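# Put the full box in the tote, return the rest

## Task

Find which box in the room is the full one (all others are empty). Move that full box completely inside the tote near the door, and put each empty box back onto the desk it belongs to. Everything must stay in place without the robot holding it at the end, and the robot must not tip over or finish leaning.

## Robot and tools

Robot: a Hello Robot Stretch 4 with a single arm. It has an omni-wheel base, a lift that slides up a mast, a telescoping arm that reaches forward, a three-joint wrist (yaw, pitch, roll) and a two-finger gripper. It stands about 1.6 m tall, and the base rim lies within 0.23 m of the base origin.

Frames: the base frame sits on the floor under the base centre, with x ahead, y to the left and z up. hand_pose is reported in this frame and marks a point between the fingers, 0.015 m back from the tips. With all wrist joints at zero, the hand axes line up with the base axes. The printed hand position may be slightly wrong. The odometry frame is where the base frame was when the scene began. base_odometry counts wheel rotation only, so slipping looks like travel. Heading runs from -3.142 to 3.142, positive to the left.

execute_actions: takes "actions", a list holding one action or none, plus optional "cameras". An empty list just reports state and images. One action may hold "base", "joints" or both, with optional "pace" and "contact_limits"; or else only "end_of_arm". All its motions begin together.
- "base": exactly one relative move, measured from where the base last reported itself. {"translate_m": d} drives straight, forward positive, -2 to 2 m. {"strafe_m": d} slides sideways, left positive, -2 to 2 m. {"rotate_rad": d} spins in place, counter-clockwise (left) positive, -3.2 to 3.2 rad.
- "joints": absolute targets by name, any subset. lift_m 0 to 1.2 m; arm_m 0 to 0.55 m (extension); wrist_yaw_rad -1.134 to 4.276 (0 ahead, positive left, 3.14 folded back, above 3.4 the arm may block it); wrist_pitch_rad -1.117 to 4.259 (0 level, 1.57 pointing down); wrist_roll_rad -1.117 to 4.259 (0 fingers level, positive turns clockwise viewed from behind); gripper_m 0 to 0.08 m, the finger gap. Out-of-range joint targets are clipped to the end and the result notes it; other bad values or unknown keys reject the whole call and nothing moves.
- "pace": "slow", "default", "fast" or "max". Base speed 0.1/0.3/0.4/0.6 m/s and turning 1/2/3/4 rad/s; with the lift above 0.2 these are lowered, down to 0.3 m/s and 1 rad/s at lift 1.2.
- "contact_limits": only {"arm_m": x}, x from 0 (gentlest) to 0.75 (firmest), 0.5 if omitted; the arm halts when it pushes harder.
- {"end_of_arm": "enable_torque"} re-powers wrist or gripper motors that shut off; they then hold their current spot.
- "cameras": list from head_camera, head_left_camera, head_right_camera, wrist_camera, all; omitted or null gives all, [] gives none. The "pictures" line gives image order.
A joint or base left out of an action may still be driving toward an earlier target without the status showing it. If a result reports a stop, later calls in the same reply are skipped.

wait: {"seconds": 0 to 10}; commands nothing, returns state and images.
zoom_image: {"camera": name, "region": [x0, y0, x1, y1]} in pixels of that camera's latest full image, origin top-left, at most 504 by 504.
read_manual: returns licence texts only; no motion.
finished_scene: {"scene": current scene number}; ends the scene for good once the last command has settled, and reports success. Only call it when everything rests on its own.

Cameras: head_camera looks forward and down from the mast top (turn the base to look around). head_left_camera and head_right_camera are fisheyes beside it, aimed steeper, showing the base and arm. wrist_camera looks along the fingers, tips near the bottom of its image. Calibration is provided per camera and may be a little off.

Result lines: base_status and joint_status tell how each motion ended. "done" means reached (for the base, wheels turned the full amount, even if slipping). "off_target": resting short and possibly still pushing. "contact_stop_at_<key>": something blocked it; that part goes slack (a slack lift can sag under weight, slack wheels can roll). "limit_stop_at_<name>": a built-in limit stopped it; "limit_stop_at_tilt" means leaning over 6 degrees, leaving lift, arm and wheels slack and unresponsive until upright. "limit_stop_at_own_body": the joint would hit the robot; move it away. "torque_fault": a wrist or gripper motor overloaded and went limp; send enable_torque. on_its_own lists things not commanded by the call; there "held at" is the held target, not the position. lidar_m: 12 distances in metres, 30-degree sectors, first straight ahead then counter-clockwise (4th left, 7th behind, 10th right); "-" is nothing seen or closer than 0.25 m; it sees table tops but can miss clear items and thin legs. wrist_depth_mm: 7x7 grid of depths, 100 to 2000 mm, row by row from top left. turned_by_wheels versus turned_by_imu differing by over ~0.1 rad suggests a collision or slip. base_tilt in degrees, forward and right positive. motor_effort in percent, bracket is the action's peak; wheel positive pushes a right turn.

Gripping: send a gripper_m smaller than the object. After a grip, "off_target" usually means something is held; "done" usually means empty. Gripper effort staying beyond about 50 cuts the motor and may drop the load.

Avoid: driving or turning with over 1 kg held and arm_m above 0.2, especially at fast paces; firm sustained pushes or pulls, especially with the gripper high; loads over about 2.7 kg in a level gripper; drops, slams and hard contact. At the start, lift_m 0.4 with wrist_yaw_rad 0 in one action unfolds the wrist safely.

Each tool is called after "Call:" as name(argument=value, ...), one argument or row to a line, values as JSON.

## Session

Call:
execute_actions(
  actions=[],
)

Scene clock: 0.00 s.
base_odometry: x=+0.000 y=+0.000 heading=+0.000 (m, m, rad; odometry frame)
turned_by_wheels: +0.000 (rad since the last result)
turned_by_imu: +0.000 (rad since the last result)
base_tilt: forward=-1.1 right=-0.7 (deg)
lidar_m: 1.04 0.84 0.84 0.98 1.34 1.33 1.04 0.87 0.86 0.97 1.63 1.11
base_status: not commanded
joint_positions: lift_m=+0.272 arm_m=-0.001 wrist_yaw_rad=+3.159 wrist_pitch_rad=+0.015 wrist_roll_rad=+0.008 gripper_m=+0.040
joint_status: not commanded
motor_effort: lift_m=+19 arm_m=-1 wrist_yaw_rad=+0 wrist_pitch_rad=-8 wrist_roll_rad=-2 gripper_m=+0 wheel_0=+0 wheel_1=+0 wheel_2=+0 (%)
hand_pose: x=-0.0443 y=+0.0838 z=+0.4474 quat_wxyz=(-0.009, -0.008, +0.004, +1.000) (m; base frame)
wrist_depth_mm: - - 138 1336 1808 - 1708 / - 106 138 1366 1756 - 1756 / - 116 141 1397 1756 1618 1430 / 168 144 1042 1397 1863 1983 1756 / 214 976 1138 1430 1863 1983 1756 / 214 931 114 1366 134 1397 1430 / - - - - - - 1118
pictures: head_camera, head_left_camera, head_right_camera, wrist_camera
camera_calibration (this result's frames):
wrist_camera: T_world_to_cam=[[-0.0610867, 0.997184, 0.0435026, -0.103713], [0.0434249, 0.0461978, -0.997988, 0.495534], [-0.997187, -0.0590747, -0.0461247, 0.134293], [0, 0, 0, 1]] pos_world=[0.106062, 0.0884612, 0.505243]
Images, in order (width x height): head_camera 420x560, head_left_camera 420x672, head_right_camera 420x672, wrist_camera 616x392.

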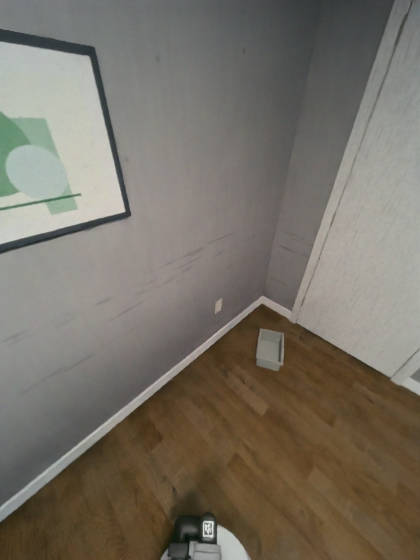

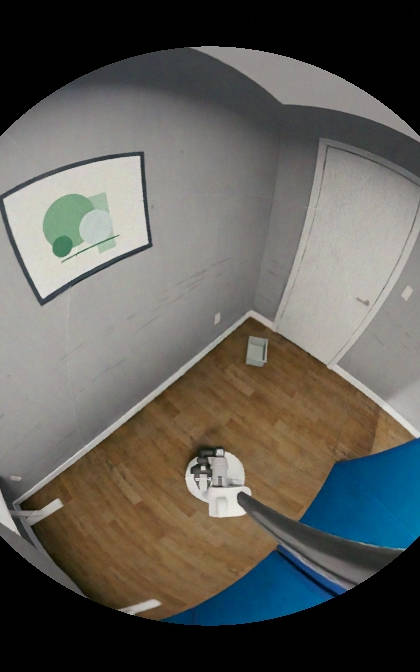

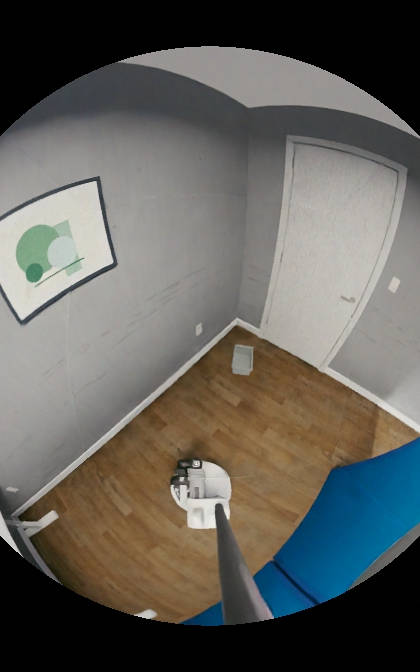

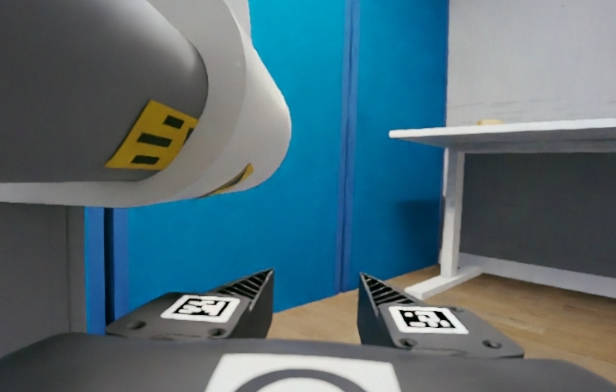

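Call:
execute_actions(
  actions=[
    {"base":{"rotate_rad":2.40},"joints":{"lift_m":0.5,"wrist_yaw_rad":0,"gripper_m":0.08},"pace":"fast"},
  ],
  cameras=["head_camera"],
)

Scene clock: 5.63 s.
base_odometry: x=+0.000 y=+0.000 heading=+2.400 (m, m, rad; odometry frame)
turned_by_wheels: +2.400 (rad since the last result)
turned_by_imu: +2.399 (rad since the last result)
base_tilt: forward=-1.0 right=-0.8 (deg)
lidar_m: 1.32 1.22 0.91 0.84 0.90 1.72 1.62 1.12 0.88 0.84 0.88 1.24
base_status: done
joint_positions: lift_m=+0.500 arm_m=-0.001 wrist_yaw_rad=+0.000 wrist_pitch_rad=+0.015 wrist_roll_rad=+0.008 gripper_m=+0.080
joint_status: all done
motor_effort: lift_m=+20(23) arm_m=-2(1) wrist_yaw_rad=-1(8) wrist_pitch_rad=-9(9) wrist_roll_rad=-2(2) gripper_m=+3(2) wheel_0=-1(6) wheel_1=+1(8) wheel_2=+1(10) (%)
hand_pose: x=+0.3826 y=-0.0874 z=+0.6749 quat_wxyz=(+1.000, +0.004, +0.008, +0.000) (m; base frame)
wrist_depth_mm: 1205 1661 1863 1808 1863 1756 1182 / 1182 1661 1921 1863 1921 1808 1160 / 1229 1756 1921 1983 1921 1808 1160 / 1229 1576 1921 1808 1863 1464 1138 / 1229 1661 1921 1921 1863 1464 1118 / 1182 110 150 1921 1708 111 1098 / - - - - - - -
pictures: head_camera
Images, in order (width x height): head_camera 420x560.

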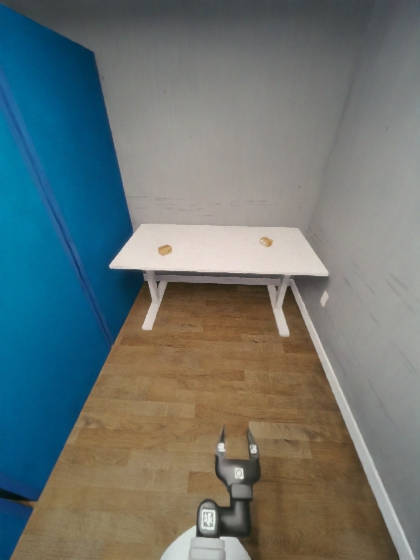

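Call:
execute_actions(
  actions=[
    {"base":{"translate_m":1.0},"joints":{"lift_m":0.88,"wrist_pitch_rad":1.57,"wrist_roll_rad":1.0},"pace":"max"},
  ],
  cameras=["head_camera"],
)

Call:
zoom_image(
  camera="head_camera",
  region=[60, 290, 380, 420],
)

Scene clock: 13.90 s.
base_odometry: x=-0.738 y=+0.675 heading=+2.400 (m, m, rad; odometry frame)
turned_by_wheels: +0.000 (rad since the last result)
turned_by_imu: +0.001 (rad since the last result)
base_tilt: forward=-1.1 right=-0.8 (deg)
lidar_m: 0.32 0.34 0.48 0.86 0.89 1.25 2.64 1.25 0.89 0.86 0.48 0.36
base_status: done
joint_positions: lift_m=+0.880 arm_m=-0.001 wrist_yaw_rad=+0.000 wrist_pitch_rad=+1.570 wrist_roll_rad=+1.000 gripper_m=+0.080
joint_status: all done
motor_effort: lift_m=+20(24) arm_m=-1(1) wrist_yaw_rad=+0(1) wrist_pitch_rad=-2(8) wrist_roll_rad=+0(2) gripper_m=+2(3) wheel_0=-1(6) wheel_1=+0(7) wheel_2=+1(13) (%)
hand_pose: x=+0.1701 y=-0.0874 z=+0.8455 quat_wxyz=(+0.621, +0.339, +0.620, -0.339) (m; base frame)
wrist_depth_mm: 283 281 278 991 976 960 931 / 285 282 1008 1008 976 960 946 / 286 285 1008 1025 976 976 976 / 289 1025 1025 1008 991 991 976 / 291 1060 1042 778 778 976 991 / 294 110 150 788 798 111 1008 / - - - - - - -
pictures: head_camera
Images, in order (width x height): head_camera 420x560.

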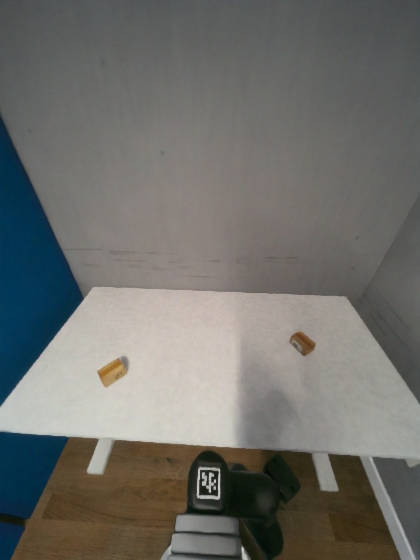

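Region (60, 290, 380, 420) of head_camera's 420x560 image, scaled by 1.575, with more detail than that image has; it fills the top 205 rows of this view, and the rest is white.

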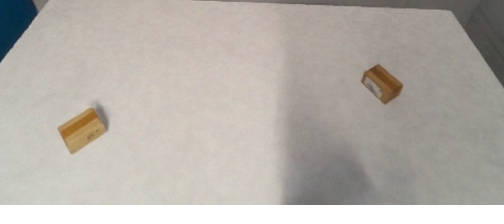

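Call:
execute_actions(
  actions=[
    {"base":{"strafe_m":-0.333},"joints":{"arm_m":0.55,"wrist_roll_rad":2.48},"pace":"max"},
  ],
  cameras=["wrist_camera"],
)

Scene clock: 23.13 s.
base_odometry: x=-0.513 y=+0.921 heading=+2.400 (m, m, rad; odometry frame)
turned_by_wheels: +0.000 (rad since the last result)
turned_by_imu: -0.001 (rad since the last result)
base_tilt: forward=-1.1 right=-0.9 (deg)
lidar_m: 0.33 0.35 0.46 1.19 1.24 1.70 2.01 0.76 0.55 0.52 0.46 0.33
base_status: done
joint_positions: lift_m=+0.880 arm_m=+0.548 wrist_yaw_rad=+0.000 wrist_pitch_rad=+1.570 wrist_roll_rad=+2.480 gripper_m=+0.080
joint_status: all done
joint sent to its limit — the command would take arm_m past its upper limit, so that joint was sent only as far as its limit.
motor_effort: lift_m=+20(20) arm_m=+5(5) wrist_yaw_rad=-2(2) wrist_pitch_rad=-1(1) wrist_roll_rad=-1(4) gripper_m=+3(2) wheel_0=+0(12) wheel_1=+2(9) wheel_2=+1(2) (%)
hand_pose: x=+0.7191 y=-0.0874 z=+0.8455 quat_wxyz=(+0.230, +0.669, +0.230, -0.668) (m; base frame)
wrist_depth_mm: 278 276 273 268 266 263 262 / 281 279 274 273 267 266 264 / 283 279 277 274 271 268 266 / 286 283 278 276 274 271 268 / 290 287 283 229 227 273 271 / 293 110 151 230 228 111 272 / - - - - - - -
pictures: wrist_camera
camera_calibration (this result's frames):
wrist_camera: T_world_to_cam=[[-0.654644, 0.754648, -0.0441312, 0.576011], [0.754175, 0.655988, 0.0299983, -0.459318], [0.0515877, -0.0136444, -0.998575, 0.958828], [0, 0, 0, 1]] pos_world=[0.674025, -0.120296, 0.99666]
Images, in order (width x height): wrist_camera 616x392.

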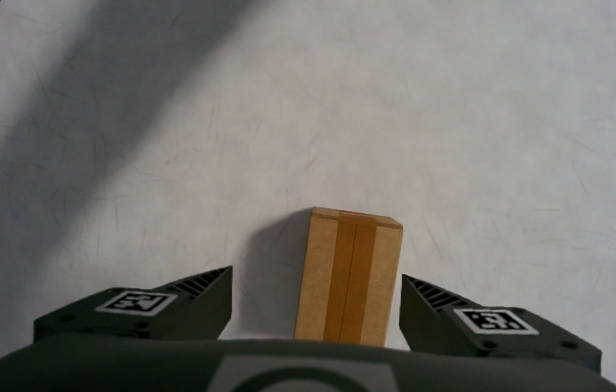

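Call:
execute_actions(
  actions=[
    {"base":{"strafe_m":0.019},"joints":{"arm_m":0.541,"wrist_roll_rad":2.6,"lift_m":0.82},"pace":"fast"},
  ],
  cameras=["wrist_camera"],
)

Scene clock: 27.23 s.
base_odometry: x=-0.525 y=+0.907 heading=+2.400 (m, m, rad; odometry frame)
turned_by_wheels: +0.000 (rad since the last result)
turned_by_imu: +0.000 (rad since the last result)
base_tilt: forward=-0.9 right=-0.8 (deg)
lidar_m: 0.33 0.35 0.45 1.16 1.21 1.68 2.05 0.79 0.55 0.53 0.48 0.35
base_status: done
joint_positions: lift_m=+0.820 arm_m=+0.542 wrist_yaw_rad=+0.000 wrist_pitch_rad=+1.570 wrist_roll_rad=+2.600 gripper_m=+0.080
joint_status: all done
motor_effort: lift_m=+17(19) arm_m=-5(4) wrist_yaw_rad=+0(1) wrist_pitch_rad=-1(1) wrist_roll_rad=+0(1) gripper_m=+1(1) wheel_0=+1(9) wheel_1=+0(10) wheel_2=+1(0) (%)
hand_pose: x=+0.7129 y=-0.0874 z=+0.7857 quat_wxyz=(+0.189, +0.682, +0.189, -0.681) (m; base frame)
wrist_depth_mm: 218 216 213 211 209 206 204 / 220 217 214 213 210 207 206 / 222 220 217 214 212 210 208 / 224 222 220 216 214 211 210 / 225 224 221 168 215 214 212 / 229 110 150 169 168 111 213 / - - - - - - -
pictures: wrist_camera
camera_calibration (this result's frames):
wrist_camera: T_world_to_cam=[[-0.559405, 0.827734, -0.0438381, 0.507596], [0.827429, 0.560778, 0.0298098, -0.513269], [0.0492581, -0.0195972, -0.998594, 0.900595], [0, 0, 0, 1]] pos_world=[0.664284, -0.114675, 0.936882]
Images, in order (width x height): wrist_camera 616x392.

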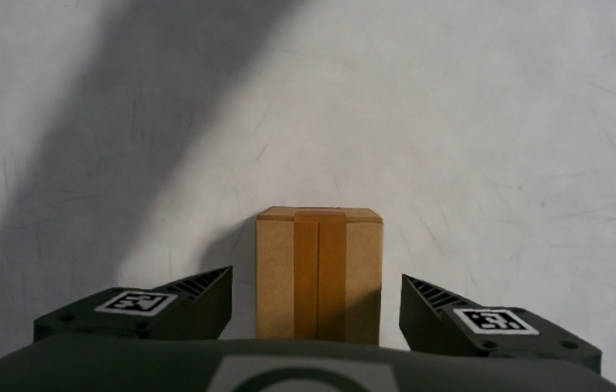

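Call:
execute_actions(
  actions=[
    {"joints":{"lift_m":0.78},"pace":"fast"},
  ],
  cameras=[],
)

Call:
execute_actions(
  actions=[
    {"joints":{"gripper_m":0.03}},
  ],
  cameras=[],
)

Call:
execute_actions(
  actions=[
    {"joints":{"lift_m":0.79},"pace":"fast"},
  ],
  cameras=[],
)

Call:
execute_actions(
  actions=[
    {"joints":{"wrist_pitch_rad":0.5}},
  ],
  cameras=[],
)

Scene clock: 37.73 s.
base_odometry: x=-0.525 y=+0.907 heading=+2.400 (m, m, rad; odometry frame)
turned_by_wheels: +0.000 (rad since the last result)
turned_by_imu: +0.000 (rad since the last result)
base_tilt: forward=-1.1 right=-0.7 (deg)
lidar_m: 0.31 0.33 0.48 1.15 1.22 1.69 2.16 0.79 0.58 0.54 0.48 0.34
base_status: not commanded
joint_positions: lift_m=+0.780 arm_m=+0.542 wrist_yaw_rad=+0.000 wrist_pitch_rad=+1.570 wrist_roll_rad=+2.600 gripper_m=+0.080
joint_status: all done
motor_effort: lift_m=+17(17) arm_m=-5(5) wrist_yaw_rad=-1(1) wrist_pitch_rad=-1(0) wrist_roll_rad=+0(1) gripper_m=+1(2) wheel_0=+1(1) wheel_1=+0(0) wheel_2=+1(1) (%)
hand_pose: x=+0.7129 y=-0.0874 z=+0.7457 quat_wxyz=(+0.189, +0.682, +0.189, -0.681) (m; base frame)
wrist_depth_mm: 177 175 173 172 170 168 - / 179 177 175 173 171 169 167 / 180 178 177 175 173 171 170 / 182 180 178 176 174 172 171 / 184 182 179 128 129 174 173 / 186 110 130 128 127 111 - / - - - - - - -
pictures: none
No camera images: the call's "cameras" was empty. Leave "cameras" out to get every camera's image.

Scene clock: 38.73 s.
base_odometry: x=-0.525 y=+0.907 heading=+2.400 (m, m, rad; odometry frame)
turned_by_wheels: +0.000 (rad since the last result)
turned_by_imu: +0.000 (rad since the last result)
base_tilt: forward=-1.0 right=-0.7 (deg)
lidar_m: 0.33 0.34 0.47 1.17 1.23 1.68 2.04 0.77 0.58 0.54 0.47 0.35
base_status: not commanded
joint_positions: lift_m=+0.780 arm_m=+0.542 wrist_yaw_rad=+0.000 wrist_pitch_rad=+1.570 wrist_roll_rad=+2.600 gripper_m=+0.059
joint_status: gripper_m off_target (ended at +0.059, target +0.030)
on_its_own: gripper_m is held at +0.054, not at your +0.030, by its contact guard: the fingers met something
motor_effort: lift_m=+17(17) arm_m=-5(5) wrist_yaw_rad=-1(0) wrist_pitch_rad=-1(1) wrist_roll_rad=-1(0) gripper_m=-41(50) wheel_0=+1(1) wheel_1=+0(0) wheel_2=+1(1) (%)
hand_pose: x=+0.7129 y=-0.0874 z=+0.7457 quat_wxyz=(+0.189, +0.682, +0.189, -0.681) (m; base frame)
wrist_depth_mm: 177 176 174 172 170 167 - / 179 177 176 172 172 169 168 / 180 178 177 175 174 171 170 / 182 180 178 176 175 173 170 / 184 182 180 127 129 174 173 / 186 182 129 128 128 174 174 / - - - - - - -
pictures: none
No camera images: the call's "cameras" was empty. Leave "cameras" out to get every camera's image.

Scene clock: 39.30 s.
base_odometry: x=-0.525 y=+0.907 heading=+2.400 (m, m, rad; odometry frame)
turned_by_wheels: +0.000 (rad since the last result)
turned_by_imu: +0.000 (rad since the last result)
base_tilt: forward=-1.0 right=-0.9 (deg)
lidar_m: 0.32 0.34 0.47 1.17 1.23 1.67 2.04 0.81 0.57 0.55 0.48 0.34
base_status: not commanded
joint_positions: lift_m=+0.790 arm_m=+0.542 wrist_yaw_rad=+0.000 wrist_pitch_rad=+1.570 wrist_roll_rad=+2.600 gripper_m=+0.059
joint_status: all done
on_its_own: gripper_m is held at +0.054, not at your +0.030, by its contact guard: the fingers met something
motor_effort: lift_m=+21(22) arm_m=-5(5) wrist_yaw_rad=+0(1) wrist_pitch_rad=-1(1) wrist_roll_rad=-1(0) gripper_m=-39(39) wheel_0=+1(1) wheel_1=+0(0) wheel_2=+1(1) (%)
hand_pose: x=+0.7129 y=-0.0874 z=+0.7554 quat_wxyz=(+0.189, +0.682, +0.189, -0.681) (m; base frame)
wrist_depth_mm: 187 185 183 181 179 177 - / 189 187 185 183 180 179 177 / 191 188 186 184 181 180 178 / 193 191 189 186 184 182 181 / 194 191 190 127 130 183 182 / 196 193 129 129 128 183 183 / - - - - - - -
pictures: none
No camera images: the call's "cameras" was empty. Leave "cameras" out to get every camera's image.

Scene clock: 40.50 s.
base_odometry: x=-0.525 y=+0.907 heading=+2.400 (m, m, rad; odometry frame)
turned_by_wheels: +0.000 (rad since the last result)
turned_by_imu: +0.000 (rad since the last result)
base_tilt: forward=-1.0 right=-0.8 (deg)
lidar_m: 0.30 0.34 0.46 1.16 1.21 1.68 2.04 0.78 0.57 0.54 0.47 0.35
base_status: not commanded
joint_positions: lift_m=+0.790 arm_m=+0.542 wrist_yaw_rad=+0.000 wrist_pitch_rad=+0.503 wrist_roll_rad=+2.600 gripper_m=+0.059
joint_status: all done
on_its_own: gripper_m is held at +0.054, not at your +0.030, by its contact guard: the fingers met something
motor_effort: lift_m=+21(21) arm_m=-5(5) wrist_yaw_rad=+0(0) wrist_pitch_rad=-9(11) wrist_roll_rad=-1(0) gripper_m=-40(40) wheel_0=+1(1) wheel_1=+0(0) wheel_2=+1(1) (%)
hand_pose: x=+0.8991 y=-0.0874 z=+0.8656 quat_wxyz=(+0.259, +0.933, +0.067, -0.240) (m; base frame)
wrist_depth_mm: 402 342 273 229 195 170 - / 379 397 332 267 224 191 174 / 359 382 399 327 264 220 195 / 342 359 382 397 319 260 227 / 325 343 353 127 129 317 271 / 309 319 129 128 127 349 324 / - - - - - - -
pictures: none
No camera images: the call's "cameras" was empty. Leave "cameras" out to get every camera's image.

Call:
execute_actions(
  actions=[
    {"joints":{"wrist_pitch_rad":1.57,"lift_m":0.787}},
  ],
  cameras=[],
)

Call:
execute_actions(
  actions=[
    {"joints":{"gripper_m":0.08}},
  ],
  cameras=[],
)

Call:
execute_actions(
  actions=[
    {"joints":{"lift_m":0.85},"pace":"max"},
  ],
  cameras=[],
)

Call:
execute_actions(
  actions=[
    {"base":{"strafe_m":0.79},"joints":{"arm_m":0.377,"wrist_roll_rad":0.93},"pace":"max"},
  ],
  cameras=["wrist_camera","head_right_camera"],
)

Scene clock: 52.20 s.
base_odometry: x=-0.525 y=+0.907 heading=+2.400 (m, m, rad; odometry frame)
turned_by_wheels: +0.000 (rad since the last result)
turned_by_imu: +0.000 (rad since the last result)
base_tilt: forward=-1.0 right=-0.8 (deg)
lidar_m: 0.32 0.34 0.47 1.16 1.22 1.65 2.17 0.80 0.57 0.52 0.48 0.35
base_status: not commanded
joint_positions: lift_m=+0.787 arm_m=+0.542 wrist_yaw_rad=+0.000 wrist_pitch_rad=+1.570 wrist_roll_rad=+2.600 gripper_m=+0.059
joint_status: all done
on_its_own: gripper_m is held at +0.054, not at your +0.030, by its contact guard: the fingers met something
motor_effort: lift_m=+17(19) arm_m=-4(5) wrist_yaw_rad=+0(1) wrist_pitch_rad=+0(9) wrist_roll_rad=-1(1) gripper_m=-40(38) wheel_0=+1(1) wheel_1=+0(0) wheel_2=+1(1) (%)
hand_pose: x=+0.7129 y=-0.0874 z=+0.7527 quat_wxyz=(+0.189, +0.682, +0.189, -0.681) (m; base frame)
wrist_depth_mm: 184 183 180 179 176 175 - / 186 184 182 180 178 176 175 / 188 186 183 181 179 178 177 / 190 188 185 182 181 179 178 / 191 190 187 128 129 180 179 / 193 190 129 129 128 181 181 / - - - - - - -
pictures: none
No camera images: the call's "cameras" was empty. Leave "cameras" out to get every camera's image.

Scene clock: 53.13 s.
base_odometry: x=-0.525 y=+0.907 heading=+2.400 (m, m, rad; odometry frame)
turned_by_wheels: +0.000 (rad since the last result)
turned_by_imu: +0.000 (rad since the last result)
base_tilt: forward=-0.9 right=-0.8 (deg)
lidar_m: 0.31 0.34 0.47 1.16 1.23 1.68 2.17 0.79 0.59 0.53 0.47 0.34
base_status: not commanded
joint_positions: lift_m=+0.787 arm_m=+0.542 wrist_yaw_rad=+0.000 wrist_pitch_rad=+1.570 wrist_roll_rad=+2.600 gripper_m=+0.080
joint_status: all done
motor_effort: lift_m=+17(17) arm_m=-4(5) wrist_yaw_rad=-2(0) wrist_pitch_rad=+0(0) wrist_roll_rad=-1(2) gripper_m=+3(41) wheel_0=+1(1) wheel_1=+0(0) wheel_2=+1(1) (%)
hand_pose: x=+0.7129 y=-0.0874 z=+0.7527 quat_wxyz=(+0.189, +0.682, +0.189, -0.681) (m; base frame)
wrist_depth_mm: 184 182 181 179 176 174 - / 186 184 182 180 178 176 175 / 188 186 183 181 180 177 176 / 189 187 186 183 181 179 178 / 191 189 187 135 181 181 179 / 194 110 137 136 135 111 - / - - - - - - -
pictures: none
No camera images: the call's "cameras" was empty. Leave "cameras" out to get every camera's image.

Scene clock: 53.93 s.
base_odometry: x=-0.525 y=+0.907 heading=+2.400 (m, m, rad; odometry frame)
turned_by_wheels: +0.000 (rad since the last result)
turned_by_imu: +0.000 (rad since the last result)
base_tilt: forward=-1.0 right=-0.8 (deg)
lidar_m: 0.32 0.34 0.48 1.17 1.21 1.66 2.18 0.78 0.58 0.54 0.49 0.34
base_status: not commanded
joint_positions: lift_m=+0.850 arm_m=+0.542 wrist_yaw_rad=+0.000 wrist_pitch_rad=+1.570 wrist_roll_rad=+2.600 gripper_m=+0.080
joint_status: all done
motor_effort: lift_m=+20(25) arm_m=-4(4) wrist_yaw_rad=+0(1) wrist_pitch_rad=+0(0) wrist_roll_rad=-1(2) gripper_m=+3(2) wheel_0=+1(1) wheel_1=+0(0) wheel_2=+1(1) (%)
hand_pose: x=+0.7129 y=-0.0874 z=+0.8154 quat_wxyz=(+0.189, +0.682, +0.189, -0.681) (m; base frame)
wrist_depth_mm: 247 245 243 240 237 236 233 / 250 249 245 243 239 236 235 / 253 249 247 245 242 239 237 / 255 252 250 246 244 241 239 / 257 255 252 198 245 243 241 / 260 110 150 200 198 111 243 / - - - - - - -
pictures: none
No camera images: the call's "cameras" was empty. Leave "cameras" out to get every camera's image.

Scene clock: 57.20 s.
base_odometry: x=-1.059 y=+0.324 heading=+2.400 (m, m, rad; odometry frame)
turned_by_wheels: +0.000 (rad since the last result)
turned_by_imu: +0.003 (rad since the last result)
base_tilt: forward=-1.1 right=-0.8 (deg)
lidar_m: 0.32 0.35 0.39 0.38 0.39 0.56 1.56 1.88 1.38 1.34 0.47 0.35
base_status: done
joint_positions: lift_m=+0.850 arm_m=+0.378 wrist_yaw_rad=+0.000 wrist_pitch_rad=+1.570 wrist_roll_rad=+0.930 gripper_m=+0.080
joint_status: all done
motor_effort: lift_m=+20(20) arm_m=-5(5) wrist_yaw_rad=+0(2) wrist_pitch_rad=-1(1) wrist_roll_rad=-3(7) gripper_m=+2(2) wheel_0=+0(10) wheel_1=-2(10) wheel_2=+0(0) (%)
hand_pose: x=+0.5488 y=-0.0874 z=+0.8154 quat_wxyz=(+0.632, +0.317, +0.632, -0.317) (m; base frame)
wrist_depth_mm: 251 248 245 242 239 237 235 / 254 250 248 244 241 237 236 / 254 252 249 245 243 240 237 / 255 253 251 247 244 241 239 / 259 256 252 199 246 243 241 / 260 110 151 200 198 111 243 / - - - - - - -
pictures: head_right_camera, wrist_camera
camera_calibration (this result's frames):
wrist_camera: T_world_to_cam=[[-0.768682, -0.638129, -0.0437977, 0.40381], [-0.639448, 0.768295, 0.0287859, 0.445655], [0.0152804, 0.0501335, -0.998626, 0.963161], [0, 0, 0, 1]] pos_world=[0.580657, -0.132998, 0.966695]
Images, in order (width x height): head_right_camera 420x672, wrist_camera 616x392.

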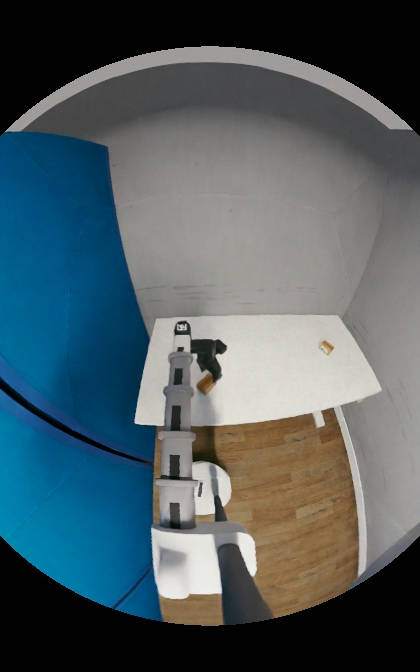

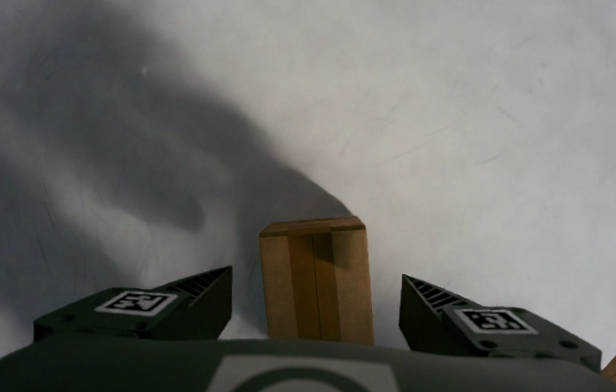

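Call:
execute_actions(
  actions=[
    {"base":{"strafe_m":0.007},"joints":{"lift_m":0.78,"arm_m":0.372,"wrist_roll_rad":0.86},"pace":"fast"},
  ],
  cameras=["wrist_camera"],
)

Call:
execute_actions(
  actions=[
    {"joints":{"gripper_m":0.03}},
  ],
  cameras=[],
)

Call:
execute_actions(
  actions=[
    {"joints":{"lift_m":0.79},"pace":"fast"},
  ],
  cameras=[],
)

Call:
execute_actions(
  actions=[
    {"joints":{"wrist_pitch_rad":0.5}},
  ],
  cameras=[],
)

Scene clock: 64.63 s.
base_odometry: x=-1.064 y=+0.319 heading=+2.401 (m, m, rad; odometry frame)
turned_by_wheels: +0.000 (rad since the last result)
turned_by_imu: +0.000 (rad since the last result)
base_tilt: forward=-1.0 right=-0.8 (deg)
lidar_m: 0.32 0.35 0.39 0.36 0.37 0.54 1.53 1.87 1.40 1.34 0.49 0.36
base_status: done
joint_positions: lift_m=+0.780 arm_m=+0.373 wrist_yaw_rad=+0.000 wrist_pitch_rad=+1.570 wrist_roll_rad=+0.860 gripper_m=+0.080
joint_status: all done
motor_effort: lift_m=+17(18) arm_m=-5(5) wrist_yaw_rad=+0(1) wrist_pitch_rad=-2(2) wrist_roll_rad=-2(5) gripper_m=+3(1) wheel_0=+0(9) wheel_1=+1(8) wheel_2=+1(1) (%)
hand_pose: x=+0.5439 y=-0.0874 z=+0.7457 quat_wxyz=(+0.643, +0.295, +0.642, -0.295) (m; base frame)
wrist_depth_mm: 179 178 176 174 172 169 - / 181 180 177 175 173 171 169 / 183 180 178 176 174 172 170 / 183 182 180 177 175 174 172 / 185 183 180 128 131 174 173 / 186 110 131 129 128 111 - / - - - - - - -
pictures: wrist_camera
camera_calibration (this result's frames):
wrist_camera: T_world_to_cam=[[-0.722169, -0.690328, -0.0438093, 0.367072], [-0.691616, 0.721694, 0.0287223, 0.46882], [0.0117891, 0.0510415, -0.998627, 0.895569], [0, 0, 0, 1]] pos_world=[0.578774, -0.130656, 0.896954]
Images, in order (width x height): wrist_camera 616x392.

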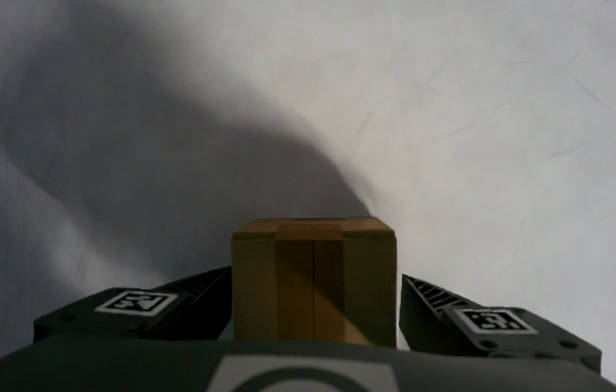

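Scene clock: 65.63 s.
base_odometry: x=-1.064 y=+0.319 heading=+2.401 (m, m, rad; odometry frame)
turned_by_wheels: +0.000 (rad since the last result)
turned_by_imu: +0.000 (rad since the last result)
base_tilt: forward=-1.1 right=-0.8 (deg)
lidar_m: 0.31 0.35 0.39 0.36 0.39 0.55 1.50 1.91 1.39 1.34 0.48 0.35
base_status: not commanded
joint_positions: lift_m=+0.780 arm_m=+0.373 wrist_yaw_rad=+0.000 wrist_pitch_rad=+1.570 wrist_roll_rad=+0.860 gripper_m=+0.060
joint_status: gripper_m off_target (ended at +0.060, target +0.030)
on_its_own: gripper_m is held at +0.054, not at your +0.030, by its contact guard: the fingers met something
motor_effort: lift_m=+17(17) arm_m=-5(5) wrist_yaw_rad=+0(0) wrist_pitch_rad=-1(2) wrist_roll_rad=-2(2) gripper_m=-40(55) wheel_0=+0(0) wheel_1=+1(1) wheel_2=+1(0) (%)
hand_pose: x=+0.5439 y=-0.0874 z=+0.7457 quat_wxyz=(+0.643, +0.295, +0.642, -0.295) (m; base frame)
wrist_depth_mm: 180 178 176 174 171 169 - / 181 179 177 175 173 170 169 / 182 180 178 177 175 172 171 / 184 181 180 177 175 174 172 / 186 183 180 128 131 174 173 / 187 183 130 129 128 175 174 / - - - - - - -
pictures: none
No camera images: the call's "cameras" was empty. Leave "cameras" out to get every camera's image.

Scene clock: 66.20 s.
base_odometry: x=-1.064 y=+0.319 heading=+2.401 (m, m, rad; odometry frame)
turned_by_wheels: +0.000 (rad since the last result)
turned_by_imu: +0.000 (rad since the last result)
base_tilt: forward=-1.1 right=-0.9 (deg)
lidar_m: 0.32 0.34 0.40 0.37 0.39 0.54 1.54 1.89 1.41 1.34 0.49 0.33
base_status: not commanded
joint_positions: lift_m=+0.790 arm_m=+0.373 wrist_yaw_rad=+0.000 wrist_pitch_rad=+1.570 wrist_roll_rad=+0.860 gripper_m=+0.060
joint_status: all done
on_its_own: gripper_m is held at +0.054, not at your +0.030, by its contact guard: the fingers met something
motor_effort: lift_m=+21(23) arm_m=-5(5) wrist_yaw_rad=+1(0) wrist_pitch_rad=-1(1) wrist_roll_rad=-2(2) gripper_m=-40(40) wheel_0=+0(0) wheel_1=+2(1) wheel_2=+1(1) (%)
hand_pose: x=+0.5439 y=-0.0874 z=+0.7554 quat_wxyz=(+0.643, +0.295, +0.642, -0.295) (m; base frame)
wrist_depth_mm: 190 187 185 183 181 179 - / 191 189 187 185 182 180 179 / 193 190 188 185 184 181 179 / 194 191 189 186 185 182 181 / 196 193 191 128 131 184 182 / 197 193 130 129 128 184 183 / - - - - - - -
pictures: none
No camera images: the call's "cameras" was empty. Leave "cameras" out to get every camera's image.

Scene clock: 67.40 s.
base_odometry: x=-1.064 y=+0.319 heading=+2.401 (m, m, rad; odometry frame)
turned_by_wheels: +0.000 (rad since the last result)
turned_by_imu: +0.000 (rad since the last result)
base_tilt: forward=-0.9 right=-0.8 (deg)
lidar_m: 0.33 0.35 0.39 0.37 0.39 0.53 1.54 1.89 1.39 1.34 0.47 0.36
base_status: not commanded
joint_positions: lift_m=+0.790 arm_m=+0.373 wrist_yaw_rad=+0.000 wrist_pitch_rad=+0.503 wrist_roll_rad=+0.860 gripper_m=+0.060
joint_status: all done
on_its_own: gripper_m is held at +0.054, not at your +0.030, by its contact guard: the fingers met something
motor_effort: lift_m=+21(21) arm_m=-5(5) wrist_yaw_rad=-2(0) wrist_pitch_rad=-9(13) wrist_roll_rad=-3(3) gripper_m=-41(41) wheel_0=+0(0) wheel_1=+1(1) wheel_2=+1(1) (%)
hand_pose: x=+0.7301 y=-0.0874 z=+0.8656 quat_wxyz=(+0.880, +0.404, +0.226, -0.104) (m; base frame)
wrist_depth_mm: 394 415 445 480 517 462 370 / 413 436 477 504 525 399 329 / 436 462 496 530 455 347 293 / 455 488 525 508 384 309 266 / 488 521 544 128 131 277 242 / 512 530 130 128 128 239 221 / - - - - - - -
pictures: none
No camera images: the call's "cameras" was empty. Leave "cameras" out to get every camera's image.

Call:
execute_actions(
  actions=[
    {"joints":{"wrist_pitch_rad":1.57,"lift_m":0.787}},
  ],
  cameras=[],
)

Call:
execute_actions(
  actions=[
    {"joints":{"gripper_m":0.08}},
  ],
  cameras=[],
)

Call:
execute_actions(
  actions=[
    {"joints":{"lift_m":0.84},"pace":"max"},
  ],
  cameras=[],
)

Call:
execute_actions(
  actions=[
    {"base":{"translate_m":-0.45},"joints":{"arm_m":0},"pace":"max"},
  ],
  cameras=["head_camera"],
)

Call:
execute_actions(
  actions=[
    {"base":{"translate_m":-1.72},"joints":{"lift_m":0.35},"pace":"max"},
  ],
  cameras=[],
)

Call:
execute_actions(
  actions=[
    {"base":{"rotate_rad":1.571},"pace":"fast"},
  ],
  cameras=["head_camera"],
)

Scene clock: 79.77 s.
base_odometry: x=-1.064 y=+0.319 heading=+2.401 (m, m, rad; odometry frame)
turned_by_wheels: +0.000 (rad since the last result)
turned_by_imu: +0.000 (rad since the last result)
base_tilt: forward=-1.1 right=-0.8 (deg)
lidar_m: 0.34 0.36 0.39 0.36 0.38 0.51 1.53 1.89 1.38 1.35 0.47 0.34
base_status: not commanded
joint_positions: lift_m=+0.787 arm_m=+0.373 wrist_yaw_rad=+0.000 wrist_pitch_rad=+1.570 wrist_roll_rad=+0.860 gripper_m=+0.060
joint_status: all done
on_its_own: gripper_m is held at +0.054, not at your +0.030, by its contact guard: the fingers met something
motor_effort: lift_m=+17(20) arm_m=-5(4) wrist_yaw_rad=+1(0) wrist_pitch_rad=+0(8) wrist_roll_rad=-3(2) gripper_m=-41(40) wheel_0=+0(0) wheel_1=+1(2) wheel_2=+1(1) (%)
hand_pose: x=+0.5439 y=-0.0874 z=+0.7527 quat_wxyz=(+0.643, +0.295, +0.642, -0.295) (m; base frame)
wrist_depth_mm: 186 185 183 181 178 176 - / 188 186 183 181 179 178 176 / 190 187 186 183 181 179 177 / 191 189 186 184 182 180 178 / 192 191 187 128 131 181 180 / 195 190 130 129 128 181 181 / - - - - - - -
pictures: none
No camera images: the call's "cameras" was empty. Leave "cameras" out to get every camera's image.

Scene clock: 80.70 s.
base_odometry: x=-1.064 y=+0.319 heading=+2.401 (m, m, rad; odometry frame)
turned_by_wheels: +0.000 (rad since the last result)
turned_by_imu: +0.000 (rad since the last result)
base_tilt: forward=-1.0 right=-0.8 (deg)
lidar_m: 0.33 0.34 0.39 0.37 0.38 0.56 1.53 1.89 1.39 1.34 0.48 0.35
base_status: not commanded
joint_positions: lift_m=+0.787 arm_m=+0.373 wrist_yaw_rad=+0.000 wrist_pitch_rad=+1.570 wrist_roll_rad=+0.860 gripper_m=+0.080
joint_status: all done
motor_effort: lift_m=+17(17) arm_m=-5(4) wrist_yaw_rad=+1(0) wrist_pitch_rad=+0(0) wrist_roll_rad=-2(3) gripper_m=+3(33) wheel_0=+0(0) wheel_1=+1(1) wheel_2=+1(1) (%)
hand_pose: x=+0.5439 y=-0.0874 z=+0.7527 quat_wxyz=(+0.643, +0.295, +0.642, -0.295) (m; base frame)
wrist_depth_mm: 187 185 183 181 178 177 - / 188 186 183 182 180 177 176 / 190 188 185 183 181 178 178 / 191 189 186 184 181 180 178 / 193 190 187 136 182 181 179 / 193 110 137 136 135 111 - / - - - - - - -
pictures: none
No camera images: the call's "cameras" was empty. Leave "cameras" out to get every camera's image.

Scene clock: 81.43 s.
base_odometry: x=-1.064 y=+0.319 heading=+2.401 (m, m, rad; odometry frame)
turned_by_wheels: +0.000 (rad since the last result)
turned_by_imu: +0.000 (rad since the last result)
base_tilt: forward=-0.9 right=-0.8 (deg)
lidar_m: 0.32 0.34 0.38 0.36 0.40 0.55 1.52 1.88 1.40 1.34 0.47 0.34
base_status: not commanded
joint_positions: lift_m=+0.840 arm_m=+0.373 wrist_yaw_rad=+0.000 wrist_pitch_rad=+1.570 wrist_roll_rad=+0.860 gripper_m=+0.080
joint_status: all done
motor_effort: lift_m=+20(24) arm_m=-5(5) wrist_yaw_rad=+1(1) wrist_pitch_rad=-2(1) wrist_roll_rad=-3(2) gripper_m=+2(3) wheel_0=+0(0) wheel_1=+1(1) wheel_2=+1(1) (%)
hand_pose: x=+0.5438 y=-0.0874 z=+0.8055 quat_wxyz=(+0.643, +0.295, +0.642, -0.295) (m; base frame)
wrist_depth_mm: 240 238 235 233 230 226 225 / 243 238 236 234 232 229 227 / 244 242 237 236 234 229 229 / 247 243 239 236 234 231 230 / 248 245 241 189 236 235 231 / 250 110 150 190 188 111 233 / - - - - - - -
pictures: none
No camera images: the call's "cameras" was empty. Leave "cameras" out to get every camera's image.

Scene clock: 84.10 s.
base_odometry: x=-0.732 y=+0.015 heading=+2.401 (m, m, rad; odometry frame)
turned_by_wheels: +0.000 (rad since the last result)
turned_by_imu: +0.000 (rad since the last result)
base_tilt: forward=-1.1 right=-0.9 (deg)
lidar_m: 0.78 0.54 0.40 0.37 0.40 0.56 2.18 1.83 1.40 1.33 1.14 0.81
base_status: done
joint_positions: lift_m=+0.840 arm_m=+0.001 wrist_yaw_rad=+0.000 wrist_pitch_rad=+1.570 wrist_roll_rad=+0.860 gripper_m=+0.080
joint_status: all done
motor_effort: lift_m=+20(20) arm_m=-4(5) wrist_yaw_rad=+1(1) wrist_pitch_rad=-2(2) wrist_roll_rad=-2(2) gripper_m=+2(3) wheel_0=+0(6) wheel_1=+1(7) wheel_2=-1(10) (%)
hand_pose: x=+0.1718 y=-0.0874 z=+0.8055 quat_wxyz=(+0.643, +0.295, +0.643, -0.295) (m; base frame)
wrist_depth_mm: 976 976 946 946 931 917 904 / 976 976 960 946 931 931 917 / 991 960 976 946 946 931 931 / 904 991 976 960 946 960 946 / 741 991 976 750 750 946 931 / 634 110 150 741 750 111 946 / - - - - - - -
pictures: head_camera
Images, in order (width x height): head_camera 420x560.

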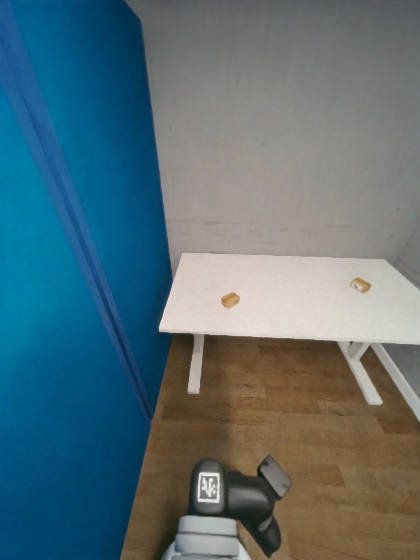

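Scene clock: 89.80 s.
base_odometry: x=+0.537 y=-1.146 heading=+2.400 (m, m, rad; odometry frame)
turned_by_wheels: +0.000 (rad since the last result)
turned_by_imu: +0.000 (rad since the last result)
base_tilt: forward=-1.1 right=-0.8 (deg)
lidar_m: 1.48 0.61 0.68 1.83 0.66 0.49 0.46 0.45 0.66 0.81 1.40 1.92
base_status: done
joint_positions: lift_m=+0.350 arm_m=+0.001 wrist_yaw_rad=+0.000 wrist_pitch_rad=+1.570 wrist_roll_rad=+0.860 gripper_m=+0.080
joint_status: all done
motor_effort: lift_m=+18(18) arm_m=-5(5) wrist_yaw_rad=-2(1) wrist_pitch_rad=-1(3) wrist_roll_rad=-3(2) gripper_m=+3(2) wheel_0=+0(7) wheel_1=+1(7) wheel_2=-2(10) (%)
hand_pose: x=+0.1718 y=-0.0874 z=+0.3156 quat_wxyz=(+0.643, +0.295, +0.642, -0.295) (m; base frame)
wrist_depth_mm: 477 473 469 462 455 452 445 / 480 477 473 466 459 452 449 / 484 480 473 466 462 455 449 / 488 480 480 473 462 459 455 / 492 488 480 264 256 267 459 / 496 110 151 259 255 111 256 / - - - - - - -
pictures: none
No camera images: the call's "cameras" was empty. Leave "cameras" out to get every camera's image.

Scene clock: 91.53 s.
base_odometry: x=+0.537 y=-1.146 heading=-2.312 (m, m, rad; odometry frame)
turned_by_wheels: +1.571 (rad since the last result)
turned_by_imu: +1.570 (rad since the last result)
base_tilt: forward=-1.0 right=-0.8 (deg)
lidar_m: 1.69 0.70 0.49 0.46 0.46 0.66 0.86 1.40 1.93 1.47 0.61 0.68
base_status: done
joint_positions: lift_m=+0.350 arm_m=+0.001 wrist_yaw_rad=+0.000 wrist_pitch_rad=+1.570 wrist_roll_rad=+0.860 gripper_m=+0.080
joint_status: not commanded
motor_effort: lift_m=+18(18) arm_m=-5(5) wrist_yaw_rad=-2(0) wrist_pitch_rad=-1(1) wrist_roll_rad=-2(2) gripper_m=+1(3) wheel_0=+0(6) wheel_1=+1(9) wheel_2=+0(9) (%)
hand_pose: x=+0.1719 y=-0.0874 z=+0.3156 quat_wxyz=(+0.643, +0.295, +0.642, -0.295) (m; base frame)
wrist_depth_mm: 473 473 466 459 455 452 442 / 480 477 469 466 459 452 445 / 484 477 473 466 459 459 452 / 488 484 477 469 462 459 449 / 488 484 477 264 255 268 459 / 492 110 151 259 255 111 256 / - - - - - - -
pictures: head_camera
Images, in order (width x height): head_camera 420x560.

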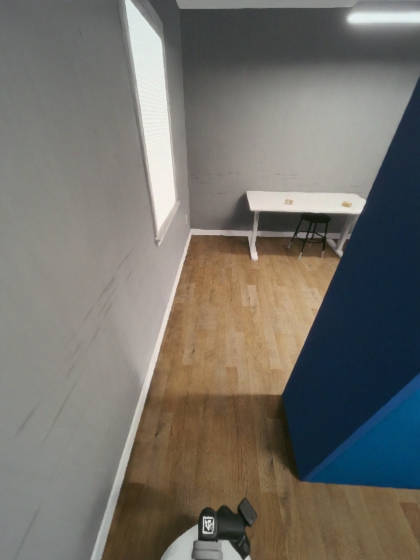

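Call:
execute_actions(
  actions=[
    {"base":{"translate_m":2.0},"joints":{"lift_m":0.86},"pace":"max"},
  ],
  cameras=["head_camera","head_right_camera"],
)

Call:
zoom_image(
  camera="head_camera",
  region=[220, 250, 420, 400],
)

Scene clock: 100.17 s.
base_odometry: x=-0.812 y=-2.622 heading=-2.312 (m, m, rad; odometry frame)
turned_by_wheels: +0.000 (rad since the last result)
turned_by_imu: +0.002 (rad since the last result)
base_tilt: forward=-1.0 right=-0.9 (deg)
lidar_m: 1.41 0.59 0.43 0.40 0.44 0.62 1.89 1.25 1.68 2.52 0.88 0.73
base_status: done
joint_positions: lift_m=+0.860 arm_m=+0.001 wrist_yaw_rad=+0.000 wrist_pitch_rad=+1.570 wrist_roll_rad=+0.860 gripper_m=+0.080
joint_status: all done
motor_effort: lift_m=+20(23) arm_m=-4(5) wrist_yaw_rad=+0(0) wrist_pitch_rad=-1(3) wrist_roll_rad=-2(2) gripper_m=+2(2) wheel_0=-2(8) wheel_1=-1(6) wheel_2=+1(14) (%)
hand_pose: x=+0.1718 y=-0.0874 z=+0.8255 quat_wxyz=(+0.643, +0.295, +0.642, -0.295) (m; base frame)
wrist_depth_mm: 991 976 960 946 960 946 931 / 1008 1008 991 976 960 946 946 / 1025 1025 976 976 960 960 946 / 991 1008 1008 991 976 946 946 / 866 1008 1008 768 768 976 960 / 741 110 150 778 768 111 960 / - - - - - - -
pictures: head_camera, head_right_camera
Images, in order (width x height): head_camera 420x560, head_right_camera 420x672.

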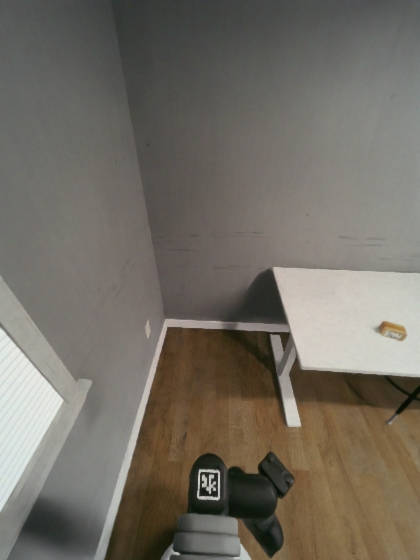

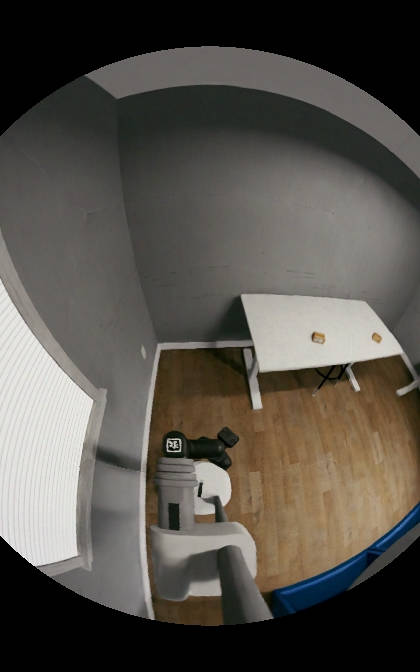

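Region (220, 250, 420, 400) of head_camera's 420x560 image, scaled by 2.520, with more detail than that image has; it fills the top 378 rows of this view, and the rest is white.

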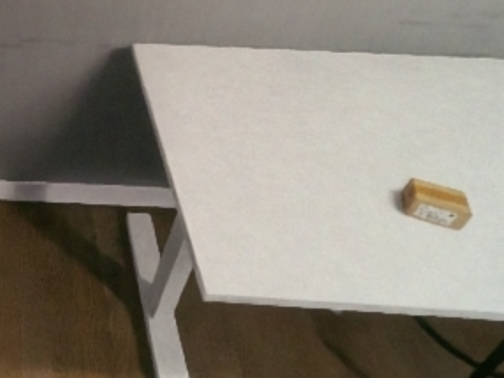

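Call:
execute_actions(
  actions=[
    {"base":{"translate_m":0.2},"joints":{"wrist_roll_rad":1.98},"pace":"max"},
  ],
  cameras=[],
)

Call:
execute_actions(
  actions=[
    {"base":{"strafe_m":-0.74},"joints":{"arm_m":0.43},"pace":"max"},
  ],
  cameras=["wrist_camera","head_camera","head_right_camera"],
)

Scene clock: 112.83 s.
base_odometry: x=-0.947 y=-2.770 heading=-2.312 (m, m, rad; odometry frame)
turned_by_wheels: +0.000 (rad since the last result)
turned_by_imu: +0.000 (rad since the last result)
base_tilt: forward=-1.1 right=-0.8 (deg)
lidar_m: 1.21 0.65 0.42 0.41 0.44 0.63 1.88 1.44 1.97 1.56 0.60 0.58
base_status: done
joint_positions: lift_m=+0.860 arm_m=+0.001 wrist_yaw_rad=+0.000 wrist_pitch_rad=+1.570 wrist_roll_rad=+1.980 gripper_m=+0.080
joint_status: all done
motor_effort: lift_m=+20(20) arm_m=-4(4) wrist_yaw_rad=-1(1) wrist_pitch_rad=-1(1) wrist_roll_rad=-1(4) gripper_m=+1(2) wheel_0=+0(5) wheel_1=+0(6) wheel_2=+1(10) (%)
hand_pose: x=+0.1718 y=-0.0874 z=+0.8255 quat_wxyz=(+0.388, +0.591, +0.388, -0.591) (m; base frame)
wrist_depth_mm: 991 976 976 960 946 931 917 / 1008 991 976 960 946 946 931 / 976 991 976 991 759 609 330 / 1025 1008 991 976 750 750 946 / 1042 1025 991 991 768 759 946 / 1042 110 151 1008 778 111 960 / - - - - - - -
pictures: none
No camera images: the call's "cameras" was empty. Leave "cameras" out to get every camera's image.

Scene clock: 116.00 s.
base_odometry: x=-1.493 y=-2.270 heading=-2.312 (m, m, rad; odometry frame)
turned_by_wheels: +0.000 (rad since the last result)
turned_by_imu: -0.001 (rad since the last result)
base_tilt: forward=-1.1 right=-0.7 (deg)
lidar_m: 0.41 0.44 1.24 1.15 1.22 1.73 1.34 1.43 1.85 1.78 0.58 0.43
base_status: done
joint_positions: lift_m=+0.860 arm_m=+0.429 wrist_yaw_rad=+0.000 wrist_pitch_rad=+1.570 wrist_roll_rad=+1.980 gripper_m=+0.080
joint_status: all done
motor_effort: lift_m=+20(20) arm_m=+5(5) wrist_yaw_rad=+0(2) wrist_pitch_rad=+0(0) wrist_roll_rad=-1(1) gripper_m=+2(1) wheel_0=-1(10) wheel_1=+2(10) wheel_2=+0(1) (%)
hand_pose: x=+0.6003 y=-0.0874 z=+0.8255 quat_wxyz=(+0.388, +0.591, +0.388, -0.591) (m; base frame)
wrist_depth_mm: 259 256 254 250 247 245 931 / 262 259 255 253 250 247 723 / 263 262 258 253 251 249 248 / 267 263 260 206 253 250 248 / 270 265 262 209 256 253 250 / 272 110 150 211 258 111 252 / - - - - - - -
pictures: head_camera, head_right_camera, wrist_camera
camera_calibration (this result's frames):
wrist_camera: T_world_to_cam=[[-0.936206, 0.348661, -0.0441936, 0.630917], [0.347631, 0.937169, 0.029435, -0.100034], [0.0516797, 0.0121942, -0.998589, 0.947191], [0, 0, 0, 1]] pos_world=[0.576493, -0.137778, 0.976682]
Images, in order (width x height): head_camera 420x560, head_right_camera 420x672, wrist_camera 616x392.

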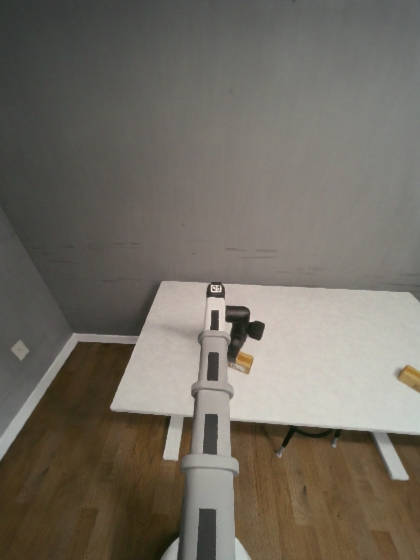

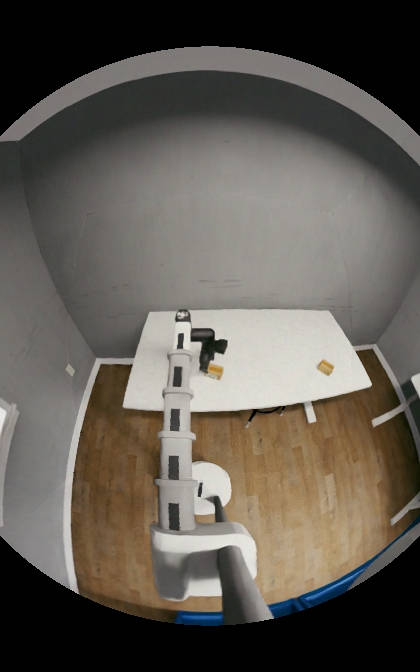

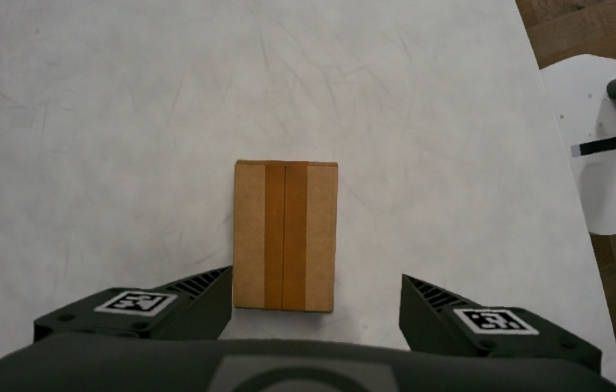

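Call:
execute_actions(
  actions=[
    {"base":{"strafe_m":-0.0305},"joints":{"arm_m":0.439,"wrist_roll_rad":2.0,"lift_m":0.83},"pace":"fast"},
  ],
  cameras=["wrist_camera"],
)

Call:
zoom_image(
  camera="head_camera",
  region=[340, 340, 420, 420],
)

Scene clock: 120.83 s.
base_odometry: x=-1.516 y=-2.250 heading=-2.312 (m, m, rad; odometry frame)
turned_by_wheels: +0.000 (rad since the last result)
turned_by_imu: +0.000 (rad since the last result)
base_tilt: forward=-1.2 right=-0.8 (deg)
lidar_m: 0.40 0.44 1.27 1.18 1.24 1.75 1.34 1.43 1.81 1.75 0.59 0.43
base_status: done
joint_positions: lift_m=+0.830 arm_m=+0.438 wrist_yaw_rad=+0.000 wrist_pitch_rad=+1.570 wrist_roll_rad=+2.000 gripper_m=+0.080
joint_status: all done
motor_effort: lift_m=+17(19) arm_m=+5(6) wrist_yaw_rad=-1(0) wrist_pitch_rad=-2(1) wrist_roll_rad=-1(1) gripper_m=+2(0) wheel_0=-1(8) wheel_1=+1(9) wheel_2=+0(1) (%)
hand_pose: x=+0.6092 y=-0.0874 z=+0.7957 quat_wxyz=(+0.382, +0.595, +0.382, -0.595) (m; base frame)
wrist_depth_mm: 229 228 225 221 219 216 215 / 232 229 226 224 220 217 216 / 233 231 229 225 222 220 217 / 235 233 229 225 224 221 219 / 237 235 232 178 225 223 221 / 240 110 151 179 178 111 223 / - - - - - - -
pictures: wrist_camera
camera_calibration (this result's frames):
wrist_camera: T_world_to_cam=[[-0.929109, 0.367164, -0.0441375, 0.635237], [0.366153, 0.930089, 0.0294314, -0.114172], [0.0518579, 0.0111838, -0.998592, 0.916792], [0, 0, 0, 1]] pos_world=[0.584466, -0.137299, 0.946899]
Images, in order (width x height): wrist_camera 616x392.

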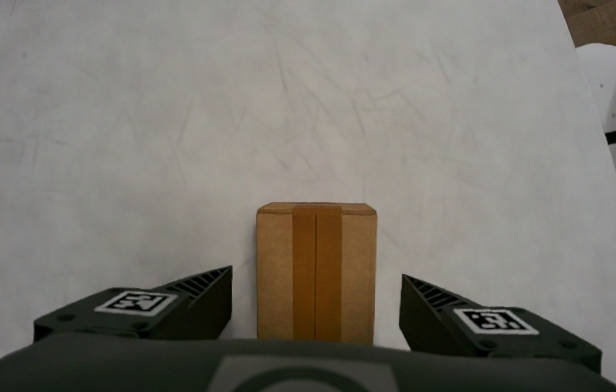

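This scene's latest camera images include none from head_camera. They are from: wrist_camera. Call execute_actions without "cameras", or with head_camera in "cameras", to get its image.


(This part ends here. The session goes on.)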